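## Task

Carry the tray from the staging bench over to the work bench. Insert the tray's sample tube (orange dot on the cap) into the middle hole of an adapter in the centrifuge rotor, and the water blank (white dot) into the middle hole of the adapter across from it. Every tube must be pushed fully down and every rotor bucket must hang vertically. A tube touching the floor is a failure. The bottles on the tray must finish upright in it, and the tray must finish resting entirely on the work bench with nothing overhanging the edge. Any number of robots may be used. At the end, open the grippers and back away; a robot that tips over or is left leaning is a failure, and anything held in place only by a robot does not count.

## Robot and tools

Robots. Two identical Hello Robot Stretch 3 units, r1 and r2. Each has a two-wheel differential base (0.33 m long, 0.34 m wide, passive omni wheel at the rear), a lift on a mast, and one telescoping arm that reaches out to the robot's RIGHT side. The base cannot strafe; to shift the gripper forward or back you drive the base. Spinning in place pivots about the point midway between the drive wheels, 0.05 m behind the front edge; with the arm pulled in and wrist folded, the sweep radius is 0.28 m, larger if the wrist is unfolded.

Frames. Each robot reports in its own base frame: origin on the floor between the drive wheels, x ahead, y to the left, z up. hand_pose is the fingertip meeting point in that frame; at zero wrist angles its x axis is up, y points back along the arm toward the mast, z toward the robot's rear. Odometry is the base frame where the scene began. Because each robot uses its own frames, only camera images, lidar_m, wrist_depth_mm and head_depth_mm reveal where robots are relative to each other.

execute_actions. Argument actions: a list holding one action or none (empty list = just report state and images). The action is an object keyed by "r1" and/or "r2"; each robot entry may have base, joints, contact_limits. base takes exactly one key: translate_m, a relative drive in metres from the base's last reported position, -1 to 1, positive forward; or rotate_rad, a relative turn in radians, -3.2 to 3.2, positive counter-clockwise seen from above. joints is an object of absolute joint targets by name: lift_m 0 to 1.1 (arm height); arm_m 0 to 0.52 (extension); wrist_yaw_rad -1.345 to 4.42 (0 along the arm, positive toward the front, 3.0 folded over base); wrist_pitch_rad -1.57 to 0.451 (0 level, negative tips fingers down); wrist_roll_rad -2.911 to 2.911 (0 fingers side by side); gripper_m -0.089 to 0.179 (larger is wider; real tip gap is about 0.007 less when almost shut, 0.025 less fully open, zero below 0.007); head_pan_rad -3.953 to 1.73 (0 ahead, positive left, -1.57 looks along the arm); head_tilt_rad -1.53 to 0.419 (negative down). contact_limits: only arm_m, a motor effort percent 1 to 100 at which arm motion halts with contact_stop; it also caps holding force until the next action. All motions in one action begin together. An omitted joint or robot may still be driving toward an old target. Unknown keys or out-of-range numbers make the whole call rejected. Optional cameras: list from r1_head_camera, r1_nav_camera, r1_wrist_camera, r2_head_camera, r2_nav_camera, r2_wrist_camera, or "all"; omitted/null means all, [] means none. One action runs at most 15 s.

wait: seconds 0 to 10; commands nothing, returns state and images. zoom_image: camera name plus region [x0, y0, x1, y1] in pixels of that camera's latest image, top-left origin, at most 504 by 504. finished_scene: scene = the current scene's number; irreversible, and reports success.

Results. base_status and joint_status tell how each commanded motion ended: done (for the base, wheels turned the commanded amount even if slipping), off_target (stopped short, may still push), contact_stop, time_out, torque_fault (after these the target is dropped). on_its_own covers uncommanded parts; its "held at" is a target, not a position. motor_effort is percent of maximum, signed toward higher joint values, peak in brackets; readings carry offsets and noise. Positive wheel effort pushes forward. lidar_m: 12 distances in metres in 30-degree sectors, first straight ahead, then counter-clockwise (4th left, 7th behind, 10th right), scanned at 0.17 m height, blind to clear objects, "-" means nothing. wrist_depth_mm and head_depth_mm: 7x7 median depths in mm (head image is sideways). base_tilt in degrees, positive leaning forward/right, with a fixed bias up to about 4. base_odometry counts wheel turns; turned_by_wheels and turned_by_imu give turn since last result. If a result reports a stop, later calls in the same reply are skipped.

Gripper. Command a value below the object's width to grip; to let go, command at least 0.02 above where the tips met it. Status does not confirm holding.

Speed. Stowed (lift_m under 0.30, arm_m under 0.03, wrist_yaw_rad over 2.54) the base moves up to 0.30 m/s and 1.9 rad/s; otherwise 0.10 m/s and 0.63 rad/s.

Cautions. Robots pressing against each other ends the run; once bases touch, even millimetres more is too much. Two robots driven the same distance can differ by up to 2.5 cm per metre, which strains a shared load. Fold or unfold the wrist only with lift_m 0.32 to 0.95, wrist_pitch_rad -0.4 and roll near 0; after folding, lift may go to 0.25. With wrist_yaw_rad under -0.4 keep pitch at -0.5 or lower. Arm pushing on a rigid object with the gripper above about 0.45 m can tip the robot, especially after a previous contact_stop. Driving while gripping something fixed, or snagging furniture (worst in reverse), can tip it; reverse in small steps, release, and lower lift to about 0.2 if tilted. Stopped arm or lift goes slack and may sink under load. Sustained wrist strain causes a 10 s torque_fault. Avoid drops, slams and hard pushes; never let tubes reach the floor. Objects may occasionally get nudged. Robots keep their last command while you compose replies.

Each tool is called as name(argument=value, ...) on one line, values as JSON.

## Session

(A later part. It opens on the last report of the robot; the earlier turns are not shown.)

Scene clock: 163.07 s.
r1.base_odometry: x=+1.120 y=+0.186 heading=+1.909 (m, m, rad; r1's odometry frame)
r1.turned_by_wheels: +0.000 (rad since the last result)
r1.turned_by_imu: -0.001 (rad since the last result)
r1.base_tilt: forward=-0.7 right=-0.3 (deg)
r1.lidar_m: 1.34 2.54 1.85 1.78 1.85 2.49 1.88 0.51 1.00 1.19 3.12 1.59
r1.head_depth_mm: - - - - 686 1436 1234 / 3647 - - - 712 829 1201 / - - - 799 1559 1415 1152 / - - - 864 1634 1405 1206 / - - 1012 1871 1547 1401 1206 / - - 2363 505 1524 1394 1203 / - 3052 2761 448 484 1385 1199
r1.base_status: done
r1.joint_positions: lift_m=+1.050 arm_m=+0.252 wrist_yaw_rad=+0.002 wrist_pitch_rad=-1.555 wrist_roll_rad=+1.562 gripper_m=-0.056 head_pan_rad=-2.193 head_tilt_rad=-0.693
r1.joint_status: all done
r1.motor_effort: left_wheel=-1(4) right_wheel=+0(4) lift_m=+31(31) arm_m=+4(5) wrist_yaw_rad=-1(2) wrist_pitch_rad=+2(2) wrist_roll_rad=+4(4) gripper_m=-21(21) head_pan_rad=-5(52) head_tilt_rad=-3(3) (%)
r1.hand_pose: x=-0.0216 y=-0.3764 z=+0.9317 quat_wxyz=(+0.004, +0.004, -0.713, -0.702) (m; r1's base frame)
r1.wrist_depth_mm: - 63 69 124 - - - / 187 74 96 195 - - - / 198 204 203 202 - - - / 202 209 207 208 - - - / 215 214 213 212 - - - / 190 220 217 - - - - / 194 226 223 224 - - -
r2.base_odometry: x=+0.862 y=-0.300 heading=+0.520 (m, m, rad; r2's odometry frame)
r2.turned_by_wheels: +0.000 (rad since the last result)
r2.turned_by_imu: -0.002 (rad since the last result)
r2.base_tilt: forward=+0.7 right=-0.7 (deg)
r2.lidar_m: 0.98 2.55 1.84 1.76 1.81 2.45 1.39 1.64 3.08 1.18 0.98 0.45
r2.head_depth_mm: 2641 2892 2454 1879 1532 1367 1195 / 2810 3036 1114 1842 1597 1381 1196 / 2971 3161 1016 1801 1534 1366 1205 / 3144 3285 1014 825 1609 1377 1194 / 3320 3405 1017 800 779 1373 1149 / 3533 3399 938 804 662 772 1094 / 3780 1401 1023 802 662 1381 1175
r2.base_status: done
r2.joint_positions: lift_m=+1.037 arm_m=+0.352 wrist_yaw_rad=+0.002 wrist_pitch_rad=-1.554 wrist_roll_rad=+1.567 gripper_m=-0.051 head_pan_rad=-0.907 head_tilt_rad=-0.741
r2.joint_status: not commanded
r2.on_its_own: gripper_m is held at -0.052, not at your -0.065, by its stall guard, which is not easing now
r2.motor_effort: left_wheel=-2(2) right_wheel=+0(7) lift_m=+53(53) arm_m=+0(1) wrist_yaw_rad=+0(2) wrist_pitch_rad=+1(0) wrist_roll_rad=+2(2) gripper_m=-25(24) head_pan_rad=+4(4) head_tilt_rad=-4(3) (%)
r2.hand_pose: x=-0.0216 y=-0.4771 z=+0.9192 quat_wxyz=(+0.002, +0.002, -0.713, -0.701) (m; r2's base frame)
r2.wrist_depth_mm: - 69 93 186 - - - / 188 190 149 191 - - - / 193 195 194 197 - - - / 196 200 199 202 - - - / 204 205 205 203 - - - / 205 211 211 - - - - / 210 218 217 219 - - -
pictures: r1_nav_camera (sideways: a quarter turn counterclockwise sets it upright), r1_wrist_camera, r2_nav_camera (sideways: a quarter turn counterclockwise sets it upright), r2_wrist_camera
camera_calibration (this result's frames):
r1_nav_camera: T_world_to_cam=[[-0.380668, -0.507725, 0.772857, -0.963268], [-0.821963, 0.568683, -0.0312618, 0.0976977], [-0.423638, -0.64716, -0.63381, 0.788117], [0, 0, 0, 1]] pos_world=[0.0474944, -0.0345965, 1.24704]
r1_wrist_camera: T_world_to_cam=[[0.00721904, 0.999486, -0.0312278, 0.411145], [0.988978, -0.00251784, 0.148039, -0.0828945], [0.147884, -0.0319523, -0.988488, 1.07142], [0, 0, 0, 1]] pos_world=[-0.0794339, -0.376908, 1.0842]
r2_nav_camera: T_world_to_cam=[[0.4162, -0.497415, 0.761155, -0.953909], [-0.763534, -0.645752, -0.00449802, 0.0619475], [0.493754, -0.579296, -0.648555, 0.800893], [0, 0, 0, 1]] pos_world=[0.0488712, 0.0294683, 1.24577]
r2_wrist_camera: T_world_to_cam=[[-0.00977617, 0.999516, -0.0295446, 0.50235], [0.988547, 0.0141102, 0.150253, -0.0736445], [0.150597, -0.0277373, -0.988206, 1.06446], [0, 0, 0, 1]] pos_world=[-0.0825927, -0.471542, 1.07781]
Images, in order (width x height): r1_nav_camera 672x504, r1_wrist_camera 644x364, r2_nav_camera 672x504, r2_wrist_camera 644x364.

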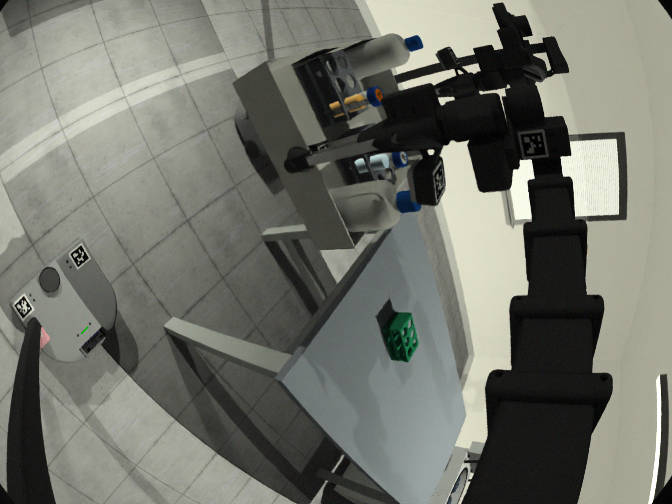

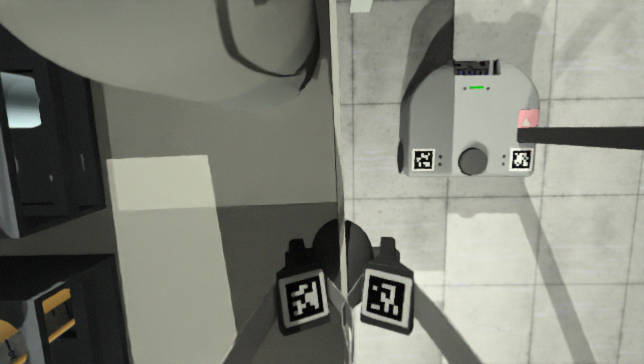

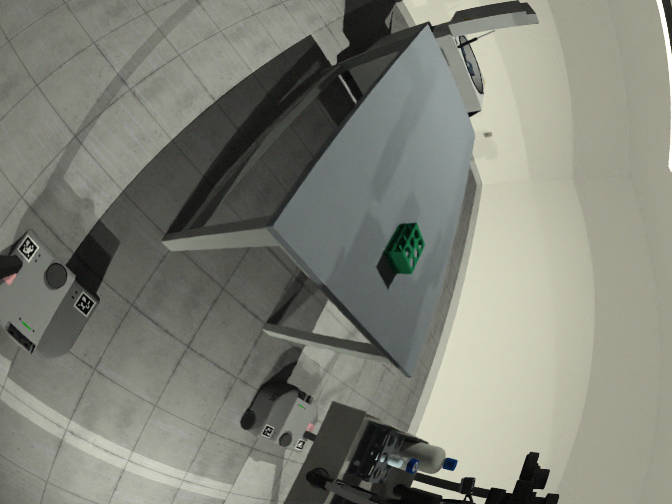

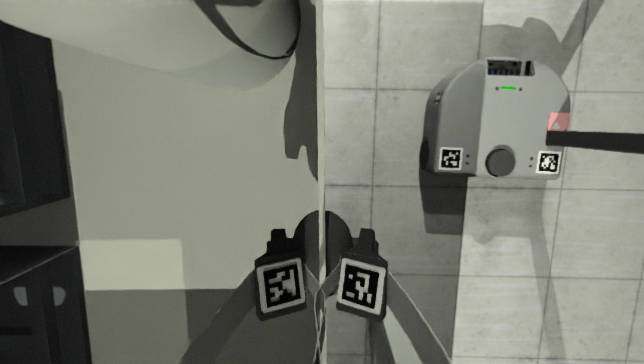

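execute_actions(actions=[{"r1":{"base":{"translate_m":-0.6},"joints":{"lift_m":1.08}},"r2":{"base":{"translate_m":0.6},"joints":{"lift_m":1.068,"head_pan_rad":-0.6}}}], cameras=["r2_nav_camera","r1_nav_camera"])

execute_actions(actions=[{"r1":{"base":{"translate_m":-0.7}},"r2":{"base":{"translate_m":0.7}}}], cameras=["r1_wrist_camera","r2_wrist_camera","r2_nav_camera","r1_nav_camera"])

Scene clock: 172.63 s.
r1.base_odometry: x=+1.319 y=-0.380 heading=+1.909 (m, m, rad; r1's odometry frame)
r1.turned_by_wheels: +0.000 (rad since the last result)
r1.turned_by_imu: -0.001 (rad since the last result)
r1.base_tilt: forward=-0.8 right=-0.2 (deg)
r1.lidar_m: 1.93 2.56 1.85 1.77 1.82 2.47 1.29 1.30 0.96 0.92 0.30 2.13
r1.head_depth_mm: - - 1048 867 718 1433 1232 / - - 1083 860 691 1393 1222 / - - 1092 852 687 618 1219 / - - 1064 846 682 573 1214 / - 3451 1100 839 677 569 1142 / - 3208 1087 481 638 566 509 / 2785 3032 441 437 478 564 487
r1.base_status: done
r1.joint_positions: lift_m=+1.080 arm_m=+0.252 wrist_yaw_rad=+0.002 wrist_pitch_rad=-1.561 wrist_roll_rad=+1.562 gripper_m=-0.056 head_pan_rad=-2.193 head_tilt_rad=-0.693
r1.joint_status: all done
r1.motor_effort: left_wheel=+0(3) right_wheel=+0(4) lift_m=+31(30) arm_m=+4(4) wrist_yaw_rad=-2(1) wrist_pitch_rad=+6(6) wrist_roll_rad=+4(4) gripper_m=-20(21) head_pan_rad=-5(5) head_tilt_rad=-3(3) (%)
r1.hand_pose: x=-0.0216 y=-0.3746 z=+0.9618 quat_wxyz=(+0.004, +0.004, -0.710, -0.704) (m; r1's base frame)
r1.wrist_depth_mm: - 63 69 124 329 - - / 178 73 94 195 338 - - / 197 203 202 203 347 - - / 202 208 208 207 350 - - / 213 213 212 211 364 - - / 188 218 218 - 369 - - / 191 224 223 223 384 - -
r2.base_odometry: x=+1.383 y=-0.002 heading=+0.520 (m, m, rad; r2's odometry frame)
r2.turned_by_wheels: +0.000 (rad since the last result)
r2.turned_by_imu: -0.001 (rad since the last result)
r2.base_tilt: forward=+0.7 right=-0.8 (deg)
r2.lidar_m: 0.92 2.58 1.85 1.77 1.83 2.46 1.97 2.15 0.27 0.26 0.27 0.36
r2.head_depth_mm: 3085 3224 1009 796 658 561 486 / 3341 3372 1011 796 658 560 506 / 3705 3317 1016 795 660 562 1163 / 3705 1391 1012 799 660 602 1156 / 3424 1392 1016 800 678 1370 1173 / 3199 1537 1017 804 1535 1347 1200 / 2911 1482 1021 885 1548 1381 1194
r2.base_status: done
r2.joint_positions: lift_m=+1.067 arm_m=+0.352 wrist_yaw_rad=+0.002 wrist_pitch_rad=-1.554 wrist_roll_rad=+1.567 gripper_m=-0.051 head_pan_rad=-0.607 head_tilt_rad=-0.741
r2.joint_status: all done
r2.on_its_own: gripper_m is held at -0.052, not at your -0.065, by its stall guard, which is not easing now
r2.motor_effort: left_wheel=-2(2) right_wheel=-1(6) lift_m=+53(54) arm_m=+0(1) wrist_yaw_rad=-1(2) wrist_pitch_rad=+1(1) wrist_roll_rad=+2(2) gripper_m=-26(25) head_pan_rad=+5(31) head_tilt_rad=-3(3) (%)
r2.hand_pose: x=-0.0216 y=-0.4771 z=+0.9492 quat_wxyz=(+0.002, +0.002, -0.713, -0.701) (m; r2's base frame)
r2.wrist_depth_mm: - 69 91 185 321 322 - / 188 190 148 190 332 331 - / 192 195 195 196 337 339 - / 195 200 200 202 347 346 - / 205 206 205 203 359 356 - / 204 211 211 - 368 366 - / 191 217 217 219 377 378 -
pictures: r1_nav_camera (sideways: a quarter turn counterclockwise sets it upright), r2_nav_camera (sideways: a quarter turn counterclockwise sets it upright)
camera_calibration (this result's frames):
r1_nav_camera: T_world_to_cam=[[-0.380677, -0.507718, 0.772857, -0.963268], [-0.821953, 0.568696, -0.0312618, 0.0976977], [-0.423649, -0.647153, -0.63381, 0.788117], [0, 0, 0, 1]] pos_world=[0.0474938, -0.0345972, 1.24704]
r2_nav_camera: T_world_to_cam=[[0.544585, -0.352237, 0.761155, -0.954692], [-0.538651, -0.842517, -0.00449802, 0.0605757], [0.64287, -0.407548, -0.648555, 0.799983], [0, 0, 0, 1]] pos_world=[0.0382549, 0.0407899, 1.24577]
Images, in order (width x height): r1_nav_camera 672x504, r2_nav_camera 672x504.

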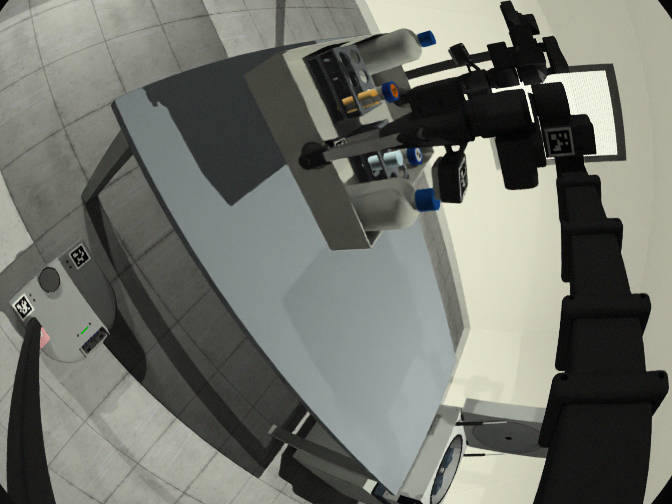

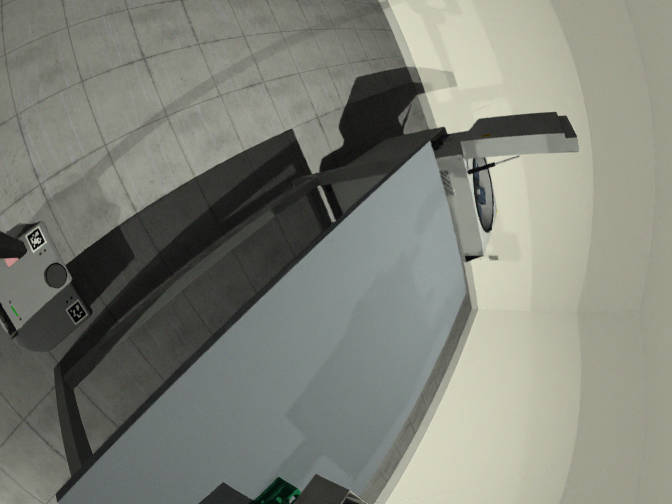

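Scene clock: 181.17 s.
r1.base_odometry: x=+1.551 y=-1.040 heading=+1.909 (m, m, rad; r1's odometry frame)
r1.turned_by_wheels: +0.000 (rad since the last result)
r1.turned_by_imu: -0.002 (rad since the last result)
r1.base_tilt: forward=-0.7 right=-0.2 (deg)
r1.lidar_m: 2.63 2.54 1.84 1.76 1.81 2.45 1.07 0.62 0.97 0.93 0.97 0.88
r1.head_depth_mm: - - 1074 1095 737 1186 1231 / - - 1185 859 693 1072 1197 / - - 2554 852 688 1322 1220 / - - 1080 843 684 587 1211 / - 3480 1099 835 677 568 1182 / - 3258 1082 480 639 566 519 / 2791 3044 443 436 475 564 487
r1.base_status: done
r1.joint_positions: lift_m=+1.080 arm_m=+0.252 wrist_yaw_rad=+0.002 wrist_pitch_rad=-1.566 wrist_roll_rad=+1.562 gripper_m=-0.056 head_pan_rad=-2.193 head_tilt_rad=-0.693
r1.joint_status: not commanded
r1.motor_effort: left_wheel=-1(3) right_wheel=-1(4) lift_m=+31(32) arm_m=+4(4) wrist_yaw_rad=-2(2) wrist_pitch_rad=+8(8) wrist_roll_rad=+4(4) gripper_m=-20(21) head_pan_rad=-5(5) head_tilt_rad=-3(3) (%)
r1.hand_pose: x=-0.0216 y=-0.3734 z=+0.9619 quat_wxyz=(+0.004, +0.004, -0.708, -0.706) (m; r1's base frame)
r1.wrist_depth_mm: - 62 68 124 330 - - / 178 73 92 195 335 - - / 198 204 200 201 344 - - / 203 207 206 206 355 - - / 214 213 212 209 365 - - / 189 216 216 - 371 - - / 190 220 223 224 384 - -
r2.base_odometry: x=+1.991 y=+0.346 heading=+0.520 (m, m, rad; r2's odometry frame)
r2.turned_by_wheels: +0.000 (rad since the last result)
r2.turned_by_imu: -0.001 (rad since the last result)
r2.base_tilt: forward=+0.7 right=-0.9 (deg)
r2.lidar_m: 1.11 2.61 1.87 1.79 1.85 2.48 2.68 0.35 0.25 0.24 0.25 0.34
r2.head_depth_mm: 3020 3145 1014 794 658 560 487 / 3293 3341 2370 798 660 559 487 / 3133 3340 1224 799 661 561 1132 / 2887 1348 1104 802 660 586 1174 / 2721 1381 1030 1066 659 945 1156 / 2516 1346 958 1036 1140 1350 1194 / 723 783 876 1193 1547 1381 1195
r2.base_status: done
r2.joint_positions: lift_m=+1.067 arm_m=+0.352 wrist_yaw_rad=+0.002 wrist_pitch_rad=-1.554 wrist_roll_rad=+1.567 gripper_m=-0.051 head_pan_rad=-0.607 head_tilt_rad=-0.741
r2.joint_status: not commanded
r2.on_its_own: gripper_m is held at -0.052, not at your -0.065, by its stall guard, which is not easing now
r2.motor_effort: left_wheel=-1(3) right_wheel=-1(6) lift_m=+53(53) arm_m=+0(0) wrist_yaw_rad=-1(0) wrist_pitch_rad=+1(1) wrist_roll_rad=+2(2) gripper_m=-26(27) head_pan_rad=+5(5) head_tilt_rad=-3(2) (%)
r2.hand_pose: x=-0.0216 y=-0.4770 z=+0.9492 quat_wxyz=(+0.002, +0.002, -0.713, -0.701) (m; r2's base frame)
r2.wrist_depth_mm: - 68 90 185 322 322 322 / 188 190 146 191 331 330 332 / 191 194 194 197 339 337 340 / 195 200 200 202 345 348 - / 204 205 204 204 357 357 - / 204 210 210 - 365 366 - / 209 216 217 218 375 375 -
pictures: r1_nav_camera (sideways: a quarter turn counterclockwise sets it upright), r1_wrist_camera, r2_nav_camera (sideways: a quarter turn counterclockwise sets it upright), r2_wrist_camera
camera_calibration (this result's frames):
r1_nav_camera: T_world_to_cam=[[-0.380679, -0.507717, 0.772857, -0.963268], [-0.821951, 0.5687, -0.0312618, 0.0976976], [-0.423651, -0.647151, -0.63381, 0.788116], [0, 0, 0, 1]] pos_world=[0.0474937, -0.0345974, 1.24704]
r1_wrist_camera: T_world_to_cam=[[0.00719859, 0.999779, -0.0197503, 0.398213], [0.988982, -0.00419759, 0.147977, -0.0879265], [0.147862, -0.020598, -0.988794, 1.10595], [0, 0, 0, 1]] pos_world=[-0.0794364, -0.375714, 1.11443]
r2_nav_camera: T_world_to_cam=[[0.544605, -0.352206, 0.761155, -0.954692], [-0.538604, -0.842547, -0.00449803, 0.0605754], [0.642893, -0.407511, -0.648555, 0.799983], [0, 0, 0, 1]] pos_world=[0.0382526, 0.0407917, 1.24577]
r2_wrist_camera: T_world_to_cam=[[-0.00980289, 0.999522, -0.0293123, 0.502863], [0.988547, 0.0141017, 0.150256, -0.07816], [0.150598, -0.0275036, -0.988212, 1.09422], [0, 0, 0, 1]] pos_world=[-0.0825933, -0.471425, 1.10781]
Images, in order (width x height): r1_nav_camera 672x504, r1_wrist_camera 644x364, r2_nav_camera 672x504, r2_wrist_camera 644x364.

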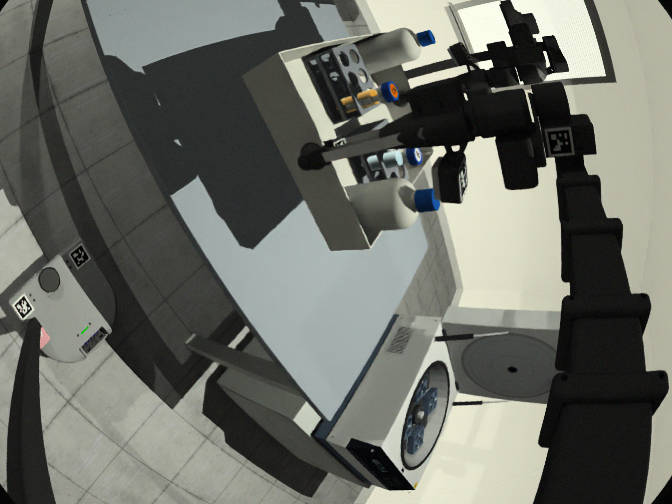

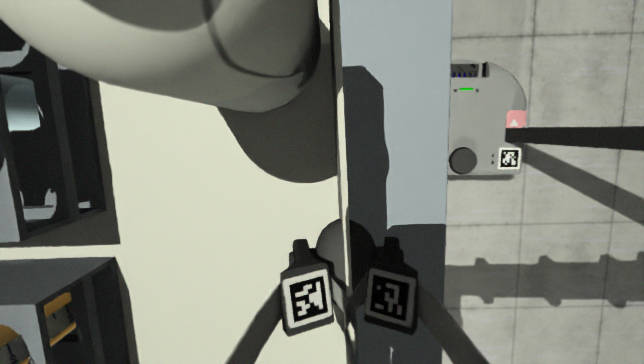

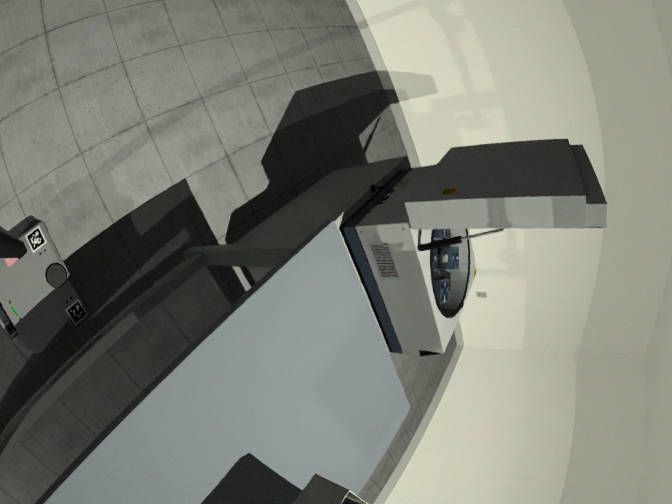

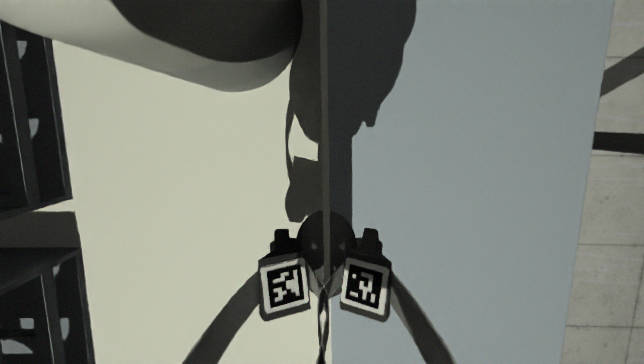

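execute_actions(actions=[{"r1":{"joints":{"lift_m":0.955}},"r2":{"joints":{"lift_m":0.943}}}], cameras=[])

execute_actions(actions=[{"r1":{"joints":{"lift_m":0.933}},"r2":{"joints":{"lift_m":0.925}}}], cameras=[])

execute_actions(actions=[{"r1":{"joints":{"gripper_m":0.06}},"r2":{"joints":{"gripper_m":0.06}}}], cameras=[])

execute_actions(actions=[{"r1":{"joints":{"lift_m":1.1,"head_pan_rad":-1.57}},"r2":{"joints":{"lift_m":1.1}}}], cameras=[])

execute_actions(actions=[{"r1":{"joints":{"wrist_roll_rad":0,"gripper_m":0.09,"arm_m":0.33},"base":{"translate_m":-0.06}},"r2":{"joints":{"arm_m":0,"wrist_roll_rad":0},"base":{"translate_m":-0.9}}}], cameras=["r1_wrist_camera","r1_head_camera"])

Scene clock: 185.40 s.
r1.base_odometry: x=+1.551 y=-1.040 heading=+1.909 (m, m, rad; r1's odometry frame)
r1.turned_by_wheels: +0.000 (rad since the last result)
r1.turned_by_imu: +0.000 (rad since the last result)
r1.base_tilt: forward=-0.7 right=-0.3 (deg)
r1.lidar_m: 2.62 2.54 1.83 1.76 1.82 2.45 1.07 0.62 0.97 0.93 0.97 0.88
r1.head_depth_mm: 1099 1279 1097 1098 738 - - / 1024 1152 1189 887 - - - / 3489 3582 2636 884 - - 1195 / 3367 3584 2633 - - 1312 1210 / 3096 3432 1151 - 626 569 1181 / 2899 3218 - 535 539 566 519 / 2746 2976 - 757 528 539 488
r1.base_status: not commanded
r1.joint_positions: lift_m=+0.955 arm_m=+0.252 wrist_yaw_rad=+0.002 wrist_pitch_rad=-1.566 wrist_roll_rad=+1.562 gripper_m=-0.056 head_pan_rad=-2.193 head_tilt_rad=-0.693
r1.joint_status: all done
r1.motor_effort: left_wheel=-2(1) right_wheel=+0(1) lift_m=+26(29) arm_m=+5(5) wrist_yaw_rad=-1(2) wrist_pitch_rad=+8(8) wrist_roll_rad=+4(4) gripper_m=-23(22) head_pan_rad=-5(5) head_tilt_rad=-3(3) (%)
r1.hand_pose: x=-0.0216 y=-0.3734 z=+0.8372 quat_wxyz=(+0.004, +0.004, -0.708, -0.706) (m; r1's base frame)
r1.wrist_depth_mm: - 62 68 123 213 213 939 / 186 73 92 194 217 219 958 / 196 203 202 203 223 222 944 / 202 206 207 208 229 230 990 / 214 213 211 210 236 236 - / 187 216 217 - 238 242 - / 189 223 222 223 246 - -
r2.base_odometry: x=+1.991 y=+0.346 heading=+0.520 (m, m, rad; r2's odometry frame)
r2.turned_by_wheels: +0.000 (rad since the last result)
r2.turned_by_imu: +0.000 (rad since the last result)
r2.base_tilt: forward=+0.7 right=-0.9 (deg)
r2.lidar_m: 1.11 2.61 1.87 1.79 1.84 2.49 2.66 0.35 0.25 0.24 0.25 0.33
r2.head_depth_mm: 3034 3168 1009 795 657 559 486 / 3304 3366 2371 798 660 560 489 / 3160 3291 1221 799 661 562 1133 / 2917 1350 1113 800 660 587 1180 / 2701 1378 1032 1065 660 944 1156 / 2537 1349 963 1033 1137 1349 1198 / 722 783 874 1200 1543 1386 1205
r2.base_status: not commanded
r2.joint_positions: lift_m=+0.943 arm_m=+0.352 wrist_yaw_rad=+0.002 wrist_pitch_rad=-1.554 wrist_roll_rad=+1.567 gripper_m=-0.051 head_pan_rad=-0.607 head_tilt_rad=-0.741
r2.joint_status: all done
r2.on_its_own: gripper_m is held at -0.052, not at your -0.065, by its stall guard, which is not easing now
r2.motor_effort: left_wheel=-1(1) right_wheel=-1(1) lift_m=+26(49) arm_m=+0(0) wrist_yaw_rad=+0(1) wrist_pitch_rad=+1(1) wrist_roll_rad=+2(2) gripper_m=-26(28) head_pan_rad=+5(5) head_tilt_rad=-3(4) (%)
r2.hand_pose: x=-0.0216 y=-0.4770 z=+0.8254 quat_wxyz=(+0.002, +0.002, -0.713, -0.701) (m; r2's base frame)
r2.wrist_depth_mm: - 68 90 185 206 206 206 / 188 190 146 192 211 212 211 / 191 196 195 197 217 216 216 / 196 200 200 201 222 221 222 / 204 205 205 204 228 229 227 / 205 211 211 - 235 234 233 / 209 216 216 220 242 242 241
pictures: none
No camera images: the call's "cameras" was empty. Leave "cameras" out to get every camera's image.

Scene clock: 186.53 s.
r1.base_odometry: x=+1.551 y=-1.040 heading=+1.909 (m, m, rad; r1's odometry frame)
r1.turned_by_wheels: +0.000 (rad since the last result)
r1.turned_by_imu: +0.000 (rad since the last result)
r1.base_tilt: forward=-0.7 right=-0.2 (deg)
r1.lidar_m: 2.63 2.54 1.83 1.76 1.81 2.44 1.07 0.62 0.97 0.94 0.97 0.88
r1.head_depth_mm: 1101 1278 1092 1095 738 - - / 1028 1151 1186 859 734 - - / 3446 3567 2646 851 - - 1168 / 3311 3628 2595 906 - - 1215 / 3079 3415 1102 - - 568 1183 / 2941 3247 2790 - 539 566 519 / 2787 3007 - 814 548 540 487
r1.base_status: not commanded
r1.joint_positions: lift_m=+0.933 arm_m=+0.252 wrist_yaw_rad=+0.002 wrist_pitch_rad=-1.566 wrist_roll_rad=+1.562 gripper_m=-0.056 head_pan_rad=-2.193 head_tilt_rad=-0.693
r1.joint_status: all done
r1.motor_effort: left_wheel=-1(0) right_wheel=+0(1) lift_m=+22(30) arm_m=+5(5) wrist_yaw_rad=-1(1) wrist_pitch_rad=+8(8) wrist_roll_rad=+4(4) gripper_m=-22(20) head_pan_rad=-5(4) head_tilt_rad=-3(3) (%)
r1.hand_pose: x=-0.0216 y=-0.3734 z=+0.8154 quat_wxyz=(+0.004, +0.004, -0.708, -0.706) (m; r1's base frame)
r1.wrist_depth_mm: - 62 68 123 193 191 902 / 192 73 91 195 198 198 920 / 195 202 201 200 201 203 910 / 200 208 206 205 207 207 952 / 212 212 211 209 213 212 966 / 188 216 218 - 217 219 - / 188 221 223 222 224 222 -
r2.base_odometry: x=+1.991 y=+0.346 heading=+0.520 (m, m, rad; r2's odometry frame)
r2.turned_by_wheels: +0.000 (rad since the last result)
r2.turned_by_imu: +0.000 (rad since the last result)
r2.base_tilt: forward=+0.8 right=-0.8 (deg)
r2.lidar_m: 1.11 2.60 1.87 1.79 1.84 2.49 2.67 0.35 0.25 0.24 0.25 0.33
r2.head_depth_mm: 3050 3153 1008 796 657 559 486 / 3300 3312 2383 796 659 561 488 / 3145 3286 1216 796 658 561 1134 / 2916 1348 1113 798 660 587 1171 / 2710 1374 1029 1066 662 947 1155 / 2529 1345 960 1034 1139 1355 1197 / 723 781 871 1198 1544 1383 1198
r2.base_status: not commanded
r2.joint_positions: lift_m=+0.925 arm_m=+0.352 wrist_yaw_rad=+0.002 wrist_pitch_rad=-1.554 wrist_roll_rad=+1.567 gripper_m=-0.051 head_pan_rad=-0.607 head_tilt_rad=-0.741
r2.joint_status: all done
r2.on_its_own: gripper_m is held at -0.052, not at your -0.065, by its stall guard, which is not easing now
r2.motor_effort: left_wheel=-1(1) right_wheel=-1(1) lift_m=+27(27) arm_m=+0(0) wrist_yaw_rad=-1(2) wrist_pitch_rad=+1(1) wrist_roll_rad=+2(2) gripper_m=-26(26) head_pan_rad=+5(5) head_tilt_rad=-2(4) (%)
r2.hand_pose: x=-0.0216 y=-0.4770 z=+0.8074 quat_wxyz=(+0.002, +0.002, -0.713, -0.701) (m; r2's base frame)
r2.wrist_depth_mm: - 68 91 185 190 189 189 / 189 190 146 192 194 194 194 / 193 195 195 196 199 199 198 / 197 200 200 202 205 205 204 / 206 206 206 204 210 210 209 / 206 213 212 - 215 216 215 / 192 218 218 219 224 222 222
pictures: none
No camera images: the call's "cameras" was empty. Leave "cameras" out to get every camera's image.

Scene clock: 188.20 s.
r1.base_odometry: x=+1.551 y=-1.040 heading=+1.909 (m, m, rad; r1's odometry frame)
r1.turned_by_wheels: +0.000 (rad since the last result)
r1.turned_by_imu: +0.000 (rad since the last result)
r1.base_tilt: forward=-0.8 right=-0.2 (deg)
r1.lidar_m: 2.63 2.55 1.83 1.76 1.81 2.44 1.07 0.62 0.97 0.94 0.97 0.88
r1.head_depth_mm: 1101 1279 1092 1093 737 - - / 1028 1156 1188 862 733 - - / 3461 3566 2664 851 - - 1170 / 3334 3592 2622 905 - - 1212 / 3106 3417 1097 - - 568 1182 / 2891 3272 2796 - 540 565 519 / 2731 3014 - 818 547 541 489
r1.base_status: not commanded
r1.joint_positions: lift_m=+0.933 arm_m=+0.252 wrist_yaw_rad=+0.002 wrist_pitch_rad=-1.549 wrist_roll_rad=+1.563 gripper_m=+0.060 head_pan_rad=-2.193 head_tilt_rad=-0.693
r1.joint_status: all done
r1.motor_effort: left_wheel=-1(1) right_wheel=+0(1) lift_m=+22(22) arm_m=+5(4) wrist_yaw_rad=-1(2) wrist_pitch_rad=-1(8) wrist_roll_rad=+4(4) gripper_m=+0(81) head_pan_rad=-5(5) head_tilt_rad=-3(3) (%)
r1.hand_pose: x=-0.0216 y=-0.3777 z=+0.8151 quat_wxyz=(+0.004, +0.003, -0.714, -0.700) (m; r1's base frame)
r1.wrist_depth_mm: - 62 66 116 192 190 848 / 173 73 84 151 198 196 891 / 178 203 203 199 201 198 936 / 204 209 207 207 206 204 969 / 216 215 213 209 209 210 964 / 190 217 219 215 216 213 991 / 179 223 224 221 222 222 -
r2.base_odometry: x=+1.991 y=+0.346 heading=+0.520 (m, m, rad; r2's odometry frame)
r2.turned_by_wheels: +0.000 (rad since the last result)
r2.turned_by_imu: +0.000 (rad since the last result)
r2.base_tilt: forward=+0.8 right=-0.7 (deg)
r2.lidar_m: 1.11 2.60 1.87 1.79 1.85 2.48 2.67 0.35 0.25 0.24 0.25 0.33
r2.head_depth_mm: 3056 3203 1006 796 657 560 488 / 3267 3373 2388 797 658 561 488 / 3178 3322 1225 800 658 561 1133 / 2913 1348 1110 801 661 586 1178 / 2729 1380 1030 1075 663 948 1147 / 2565 1351 962 1035 1145 1357 1199 / 722 780 874 1200 1550 1380 1201
r2.base_status: not commanded
r2.joint_positions: lift_m=+0.925 arm_m=+0.352 wrist_yaw_rad=+0.002 wrist_pitch_rad=-1.553 wrist_roll_rad=+1.567 gripper_m=+0.060 head_pan_rad=-0.607 head_tilt_rad=-0.741
r2.joint_status: all done
r2.motor_effort: left_wheel=-2(1) right_wheel=+0(1) lift_m=+26(27) arm_m=+0(0) wrist_yaw_rad=+0(0) wrist_pitch_rad=+1(1) wrist_roll_rad=+2(2) gripper_m=+0(95) head_pan_rad=+6(5) head_tilt_rad=-3(4) (%)
r2.hand_pose: x=-0.0216 y=-0.4771 z=+0.8073 quat_wxyz=(+0.002, +0.002, -0.713, -0.701) (m; r2's base frame)
r2.wrist_depth_mm: - 69 88 189 190 189 189 / 190 194 143 194 194 194 194 / 196 199 199 199 199 200 198 / 198 204 204 204 204 204 204 / 209 210 208 210 208 210 210 / 208 216 - 216 - 216 214 / 197 221 221 222 223 221 221
pictures: none
No camera images: the call's "cameras" was empty. Leave "cameras" out to get every camera's image.

Scene clock: 190.63 s.
r1.base_odometry: x=+1.551 y=-1.040 heading=+1.909 (m, m, rad; r1's odometry frame)
r1.turned_by_wheels: +0.000 (rad since the last result)
r1.turned_by_imu: +0.000 (rad since the last result)
r1.base_tilt: forward=-0.7 right=-0.3 (deg)
r1.lidar_m: 2.63 2.54 1.83 1.76 1.81 2.46 1.07 0.62 0.97 0.94 0.97 0.88
r1.head_depth_mm: - 2981 1098 867 680 581 524 / - 2945 1079 833 527 565 530 / - - 1079 845 664 563 527 / 615 - 1062 841 660 560 524 / 2601 2968 1057 751 674 557 522 / 2646 2981 2674 782 671 555 520 / 2661 2965 1071 825 668 563 518
r1.base_status: not commanded
r1.joint_positions: lift_m=+1.100 arm_m=+0.252 wrist_yaw_rad=+0.002 wrist_pitch_rad=-1.549 wrist_roll_rad=+1.563 gripper_m=+0.060 head_pan_rad=-1.577 head_tilt_rad=-0.693
r1.joint_status: all done
r1.motor_effort: left_wheel=-1(1) right_wheel=+0(1) lift_m=+26(27) arm_m=+5(4) wrist_yaw_rad=-2(1) wrist_pitch_rad=-1(1) wrist_roll_rad=+4(4) gripper_m=+1(0) head_pan_rad=+6(52) head_tilt_rad=-3(3) (%)
r1.hand_pose: x=-0.0216 y=-0.3779 z=+0.9819 quat_wxyz=(+0.004, +0.003, -0.715, -0.700) (m; r1's base frame)
r1.wrist_depth_mm: 356 352 289 306 350 - - / 361 308 235 232 355 - - / 373 308 366 363 361 - - / 380 368 376 375 379 - - / 392 329 387 388 380 - - / 360 365 385 399 393 - - / 341 346 356 361 402 - -
r2.base_odometry: x=+1.991 y=+0.346 heading=+0.520 (m, m, rad; r2's odometry frame)
r2.turned_by_wheels: +0.000 (rad since the last result)
r2.turned_by_imu: +0.000 (rad since the last result)
r2.base_tilt: forward=+0.7 right=-0.8 (deg)
r2.lidar_m: 1.11 2.60 1.88 1.79 1.84 2.48 2.67 0.35 0.25 0.24 0.25 0.33
r2.head_depth_mm: 3062 3164 1008 795 658 559 487 / 3279 3432 2364 796 656 562 488 / 3145 3300 1224 797 659 562 1130 / 2903 1340 1105 801 662 586 1169 / 2677 1372 1029 1063 663 949 1154 / 2527 1344 962 1034 1139 1348 1198 / 722 779 872 1203 1543 1375 1197
r2.base_status: not commanded
r2.joint_positions: lift_m=+1.099 arm_m=+0.352 wrist_yaw_rad=+0.002 wrist_pitch_rad=-1.553 wrist_roll_rad=+1.567 gripper_m=+0.060 head_pan_rad=-0.607 head_tilt_rad=-0.741
r2.joint_status: all done
r2.motor_effort: left_wheel=-1(2) right_wheel=+0(0) lift_m=+47(49) arm_m=+0(0) wrist_yaw_rad=-1(1) wrist_pitch_rad=+0(0) wrist_roll_rad=+2(2) gripper_m=+0(1) head_pan_rad=+5(5) head_tilt_rad=-3(4) (%)
r2.hand_pose: x=-0.0216 y=-0.4773 z=+0.9815 quat_wxyz=(+0.002, +0.002, -0.713, -0.701) (m; r2's base frame)
r2.wrist_depth_mm: 328 299 187 340 351 352 - / 362 336 237 356 363 357 - / 312 315 369 370 368 367 - / 381 368 378 377 378 377 - / 387 332 389 391 387 390 - / 330 335 - 400 - 400 - / 372 352 366 408 411 409 -
pictures: none
No camera images: the call's "cameras" was empty. Leave "cameras" out to get every camera's image.

Scene clock: 200.57 s.
r1.base_odometry: x=+1.571 y=-1.097 heading=+1.909 (m, m, rad; r1's odometry frame)
r1.turned_by_wheels: +0.000 (rad since the last result)
r1.turned_by_imu: +0.000 (rad since the last result)
r1.base_tilt: forward=-0.7 right=-0.3 (deg)
r1.lidar_m: 2.69 2.54 1.83 1.76 1.82 2.44 1.07 0.57 0.95 0.94 0.97 0.94
r1.head_depth_mm: 2693 2988 2829 867 697 582 533 / 2768 2996 2816 859 675 578 530 / - - 1074 799 525 563 527 / 2605 2944 1068 837 661 559 523 / 2652 2989 2714 785 674 557 522 / 2633 2966 2668 752 671 554 520 / 2660 2994 1074 821 633 551 516
r1.base_status: done
r1.joint_positions: lift_m=+1.100 arm_m=+0.330 wrist_yaw_rad=+0.000 wrist_pitch_rad=-1.549 wrist_roll_rad=+0.007 gripper_m=+0.090 head_pan_rad=-1.577 head_tilt_rad=-0.693
r1.joint_status: all done
r1.motor_effort: left_wheel=-1(5) right_wheel=+1(2) lift_m=+26(26) arm_m=+4(4) wrist_yaw_rad=+0(0) wrist_pitch_rad=-1(1) wrist_roll_rad=-3(2) gripper_m=+1(81) head_pan_rad=+5(5) head_tilt_rad=-2(3) (%)
r1.hand_pose: x=-0.0216 y=-0.4561 z=+0.9819 quat_wxyz=(+0.504, +0.493, -0.507, -0.497) (m; r1's base frame)
r1.wrist_depth_mm: 357 350 354 354 347 350 348 / 369 305 310 306 331 355 354 / 371 314 312 360 365 365 359 / 378 371 376 372 372 368 373 / 391 381 378 381 242 380 379 / 402 377 360 376 210 387 386 / 409 414 406 400 403 396 395
r2.base_odometry: x=+1.210 y=-0.101 heading=+0.520 (m, m, rad; r2's odometry frame)
r2.turned_by_wheels: +0.000 (rad since the last result)
r2.turned_by_imu: -0.001 (rad since the last result)
r2.base_tilt: forward=+0.7 right=-0.9 (deg)
r2.lidar_m: 0.93 2.58 1.85 1.76 1.82 2.45 1.78 1.97 3.09 0.25 0.27 0.36
r2.head_depth_mm: 3005 3013 1011 794 658 558 487 / 3294 3339 1015 796 656 560 506 / 3674 3377 1011 799 660 560 1173 / 3676 1191 967 799 661 1281 1091 / 3662 1391 945 802 677 1348 1177 / 3344 1396 1020 804 1586 1319 1195 / 3108 1403 1022 883 1545 1383 1204
r2.base_status: done
r2.joint_positions: lift_m=+1.099 arm_m=+0.000 wrist_yaw_rad=+0.001 wrist_pitch_rad=-1.553 wrist_roll_rad=+0.005 gripper_m=+0.060 head_pan_rad=-0.607 head_tilt_rad=-0.741
r2.joint_status: all done
r2.motor_effort: left_wheel=-2(6) right_wheel=+1(5) lift_m=+47(46) arm_m=-1(0) wrist_yaw_rad=+0(1) wrist_pitch_rad=+0(0) wrist_roll_rad=-3(6) gripper_m=+0(0) head_pan_rad=+5(5) head_tilt_rad=-3(3) (%)
r2.hand_pose: x=-0.0216 y=-0.1258 z=+0.9815 quat_wxyz=(+0.503, +0.494, -0.505, -0.497) (m; r2's base frame)
r2.wrist_depth_mm: 356 355 356 354 - - - / 366 364 363 364 - - - / - - - - - - - / - - - - - - - / - - - - - - - / - - - - - - - / - - - - - - -
pictures: r1_head_camera (sideways: a quarter turn clockwise sets it upright), r1_wrist_camera
camera_calibration (this result's frames):
r1_head_camera: T_world_to_cam=[[-0.0377514, 0.625705, -0.779146, 1.03867], [0.998821, -0.000183727, -0.0485427, 0.0584436], [-0.0305166, -0.78006, -0.62496, 0.774798], [0, 0, 0, 1]] pos_world=[0.00448068, -0.0455004, 1.29633]
r1_wrist_camera: T_world_to_cam=[[-0.999566, 0.0249866, -0.0155811, 0.0108001], [0.0227958, 0.991552, 0.12769, 0.361997], [0.01864, 0.12728, -0.991692, 1.19144], [0, 0, 0, 1]] pos_world=[-0.019665, -0.510855, 1.13549]
Images, in order (width x height): r1_head_camera 896x504, r1_wrist_camera 644x364.

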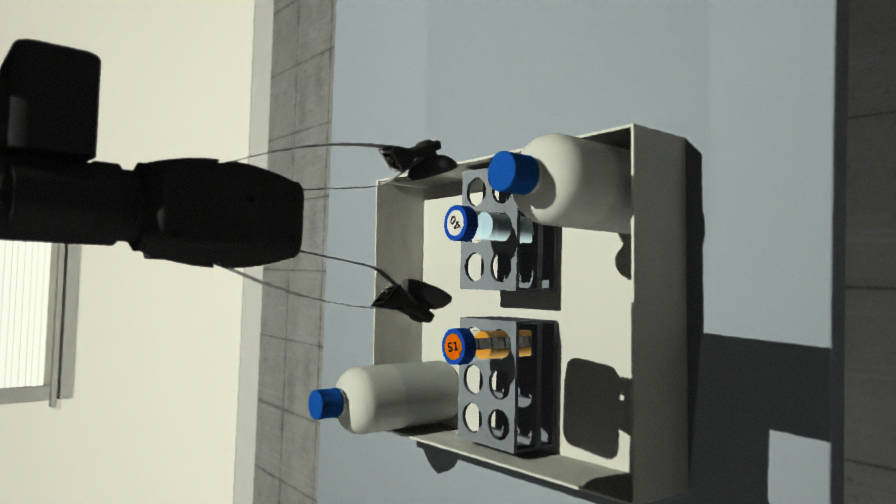

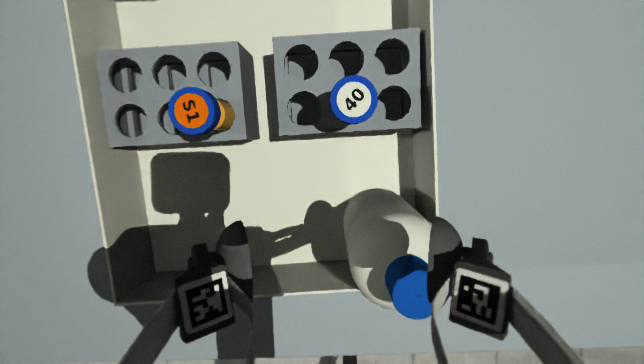

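execute_actions(actions=[{"r1":{"joints":{"gripper_m":0.075,"arm_m":0.41},"base":{"translate_m":-0.018}},"r2":{"base":{"translate_m":-0.5}}}], cameras=[])

execute_actions(actions=[{"r1":{"joints":{"lift_m":1.04}}}], cameras=["r1_wrist_camera","r1_head_camera"])

Scene clock: 209.70 s.
r1.base_odometry: x=+1.577 y=-1.114 heading=+1.909 (m, m, rad; r1's odometry frame)
r1.turned_by_wheels: +0.000 (rad since the last result)
r1.turned_by_imu: +0.000 (rad since the last result)
r1.base_tilt: forward=-0.7 right=-0.3 (deg)
r1.lidar_m: 2.71 2.54 1.84 1.75 1.81 2.45 1.08 0.55 0.93 0.94 0.97 0.95
r1.head_depth_mm: 2690 3003 2820 866 697 582 533 / 2759 2970 2810 860 692 579 529 / - 2998 2865 821 531 563 528 / 2624 2984 2734 837 642 559 525 / 2655 2972 2713 835 675 557 522 / 2640 2979 2694 753 671 554 519 / 2661 2958 1078 795 648 551 516
r1.base_status: done
r1.joint_positions: lift_m=+1.100 arm_m=+0.410 wrist_yaw_rad=+0.000 wrist_pitch_rad=-1.549 wrist_roll_rad=+0.007 gripper_m=+0.075 head_pan_rad=-1.577 head_tilt_rad=-0.693
r1.joint_status: all done
r1.motor_effort: left_wheel=+0(4) right_wheel=+1(2) lift_m=+26(26) arm_m=+5(6) wrist_yaw_rad=+0(0) wrist_pitch_rad=+0(1) wrist_roll_rad=-2(3) gripper_m=+0(60) head_pan_rad=+5(5) head_tilt_rad=-3(3) (%)
r1.hand_pose: x=-0.0216 y=-0.5361 z=+0.9819 quat_wxyz=(+0.504, +0.493, -0.507, -0.496) (m; r1's base frame)
r1.wrist_depth_mm: 226 291 352 352 351 345 351 / 347 359 356 359 355 357 356 / 366 363 361 359 369 366 357 / 373 317 316 314 369 369 372 / 387 339 378 381 373 381 373 / 398 390 - 384 335 388 388 / 409 361 369 341 260 391 395
r2.base_odometry: x=+0.776 y=-0.349 heading=+0.520 (m, m, rad; r2's odometry frame)
r2.turned_by_wheels: +0.000 (rad since the last result)
r2.turned_by_imu: -0.001 (rad since the last result)
r2.base_tilt: forward=+0.9 right=-0.8 (deg)
r2.lidar_m: 0.98 2.56 1.83 1.76 1.81 2.43 1.29 1.30 3.11 2.97 1.02 0.54
r2.head_depth_mm: 3034 3222 1010 1794 1507 1370 1195 / 3325 3325 1012 1799 1609 1378 1198 / 3514 1911 972 849 1610 1377 1194 / - 1390 975 800 1580 1346 1199 / - 1360 1018 802 779 1041 1172 / 3804 1296 1020 803 1577 1355 1195 / 2076 1239 1019 1792 1544 1380 1198
r2.base_status: done
r2.joint_positions: lift_m=+1.099 arm_m=+0.000 wrist_yaw_rad=+0.001 wrist_pitch_rad=-1.553 wrist_roll_rad=+0.005 gripper_m=+0.060 head_pan_rad=-0.607 head_tilt_rad=-0.741
r2.joint_status: not commanded
r2.motor_effort: left_wheel=-2(8) right_wheel=+1(4) lift_m=+47(47) arm_m=-1(1) wrist_yaw_rad=+1(0) wrist_pitch_rad=+0(0) wrist_roll_rad=-4(4) gripper_m=-1(0) head_pan_rad=+5(4) head_tilt_rad=-3(4) (%)
r2.hand_pose: x=-0.0216 y=-0.1258 z=+0.9815 quat_wxyz=(+0.503, +0.494, -0.505, -0.497) (m; r2's base frame)
r2.wrist_depth_mm: - - - - - - - / 927 - - - - - - / - - - - - - - / - - - - - - - / - - - - - - - / - - - - - - - / - - - - - - -
pictures: none
No camera images: the call's "cameras" was empty. Leave "cameras" out to get every camera's image.

Scene clock: 211.07 s.
r1.base_odometry: x=+1.577 y=-1.114 heading=+1.909 (m, m, rad; r1's odometry frame)
r1.turned_by_wheels: +0.000 (rad since the last result)
r1.turned_by_imu: +0.000 (rad since the last result)
r1.base_tilt: forward=-0.7 right=-0.3 (deg)
r1.lidar_m: 2.71 2.54 1.83 1.76 1.81 2.45 1.08 0.55 0.93 0.94 0.97 0.96
r1.head_depth_mm: - 3050 2860 868 696 583 532 / - 3039 2841 859 692 578 530 / - 3051 1071 822 532 563 527 / 2634 2924 1038 724 642 559 524 / 2656 2953 2701 833 673 556 522 / 2647 2974 2668 753 669 554 519 / 2659 2976 1074 796 647 551 517
r1.base_status: not commanded
r1.joint_positions: lift_m=+1.040 arm_m=+0.410 wrist_yaw_rad=+0.000 wrist_pitch_rad=-1.549 wrist_roll_rad=+0.007 gripper_m=+0.075 head_pan_rad=-1.577 head_tilt_rad=-0.693
r1.joint_status: all done
r1.motor_effort: left_wheel=-1(1) right_wheel=+1(1) lift_m=+22(24) arm_m=+5(5) wrist_yaw_rad=+0(1) wrist_pitch_rad=+0(0) wrist_roll_rad=-3(2) gripper_m=+0(1) head_pan_rad=+5(5) head_tilt_rad=-3(2) (%)
r1.hand_pose: x=-0.0216 y=-0.5361 z=+0.9221 quat_wxyz=(+0.504, +0.493, -0.507, -0.496) (m; r1's base frame)
r1.wrist_depth_mm: 219 288 296 292 294 294 291 / 284 300 301 297 294 297 296 / 284 307 303 305 303 306 303 / 260 255 257 254 254 317 308 / 265 205 280 197 313 318 321 / 290 330 - 327 320 328 326 / 290 339 339 326 259 339 332
r2.base_odometry: x=+0.776 y=-0.349 heading=+0.520 (m, m, rad; r2's odometry frame)
r2.turned_by_wheels: +0.000 (rad since the last result)
r2.turned_by_imu: +0.000 (rad since the last result)
r2.base_tilt: forward=+0.8 right=-0.9 (deg)
r2.lidar_m: 0.98 2.55 1.84 1.76 1.81 2.42 1.29 1.30 3.11 2.97 1.02 0.54
r2.head_depth_mm: 3071 3151 1007 1784 1498 1370 1186 / 3390 3337 1012 1780 1612 1378 1195 / 3478 1914 974 850 1614 1372 1193 / - 1390 981 801 1575 1343 1196 / - 1361 1016 802 783 1037 1178 / 3854 1298 1023 806 1575 1347 1198 / 2045 1241 1023 1795 1546 1380 1199
r2.base_status: not commanded
r2.joint_positions: lift_m=+1.099 arm_m=+0.000 wrist_yaw_rad=+0.001 wrist_pitch_rad=-1.553 wrist_roll_rad=+0.005 gripper_m=+0.060 head_pan_rad=-0.607 head_tilt_rad=-0.741
r2.joint_status: not commanded
r2.motor_effort: left_wheel=-2(2) right_wheel=+1(1) lift_m=+47(47) arm_m=-1(1) wrist_yaw_rad=-1(1) wrist_pitch_rad=+0(0) wrist_roll_rad=-4(3) gripper_m=+1(1) head_pan_rad=+4(4) head_tilt_rad=-4(3) (%)
r2.hand_pose: x=-0.0216 y=-0.1258 z=+0.9815 quat_wxyz=(+0.503, +0.494, -0.505, -0.497) (m; r2's base frame)
r2.wrist_depth_mm: - - - - - - - / 915 - - - - - - / - - - - - - - / - - - - - - - / - - - - - - - / - - - - - - - / - - - - - - -
pictures: r1_head_camera (sideways: a quarter turn clockwise sets it upright), r1_wrist_camera
camera_calibration (this result's frames):
r1_head_camera: T_world_to_cam=[[-0.0377551, 0.625704, -0.779146, 1.03867], [0.998821, -0.000177774, -0.0485427, 0.0584436], [-0.0305119, -0.78006, -0.62496, 0.774798], [0, 0, 0, 1]] pos_world=[0.00448095, -0.0455004, 1.29633]
r1_wrist_camera: T_world_to_cam=[[-0.999579, 0.0244935, -0.0155706, 0.0115941], [0.022308, 0.991563, 0.12769, 0.448942], [0.0185668, 0.127289, -0.991692, 1.14239], [0, 0, 0, 1]] pos_world=[-0.0196363, -0.590853, 1.07576]
Images, in order (width x height): r1_head_camera 896x504, r1_wrist_camera 644x364.

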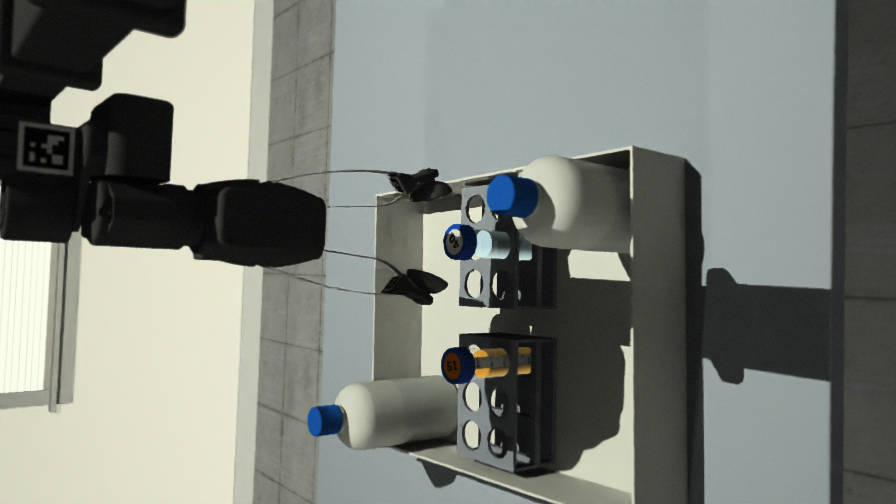

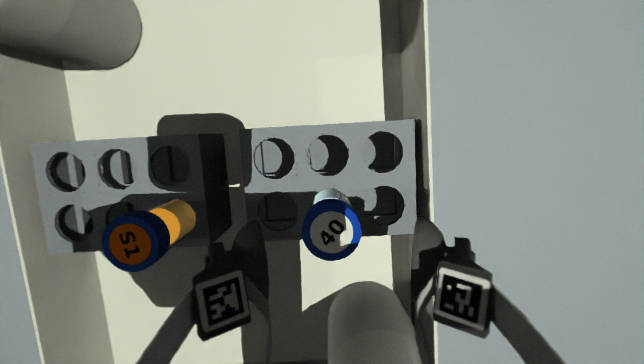

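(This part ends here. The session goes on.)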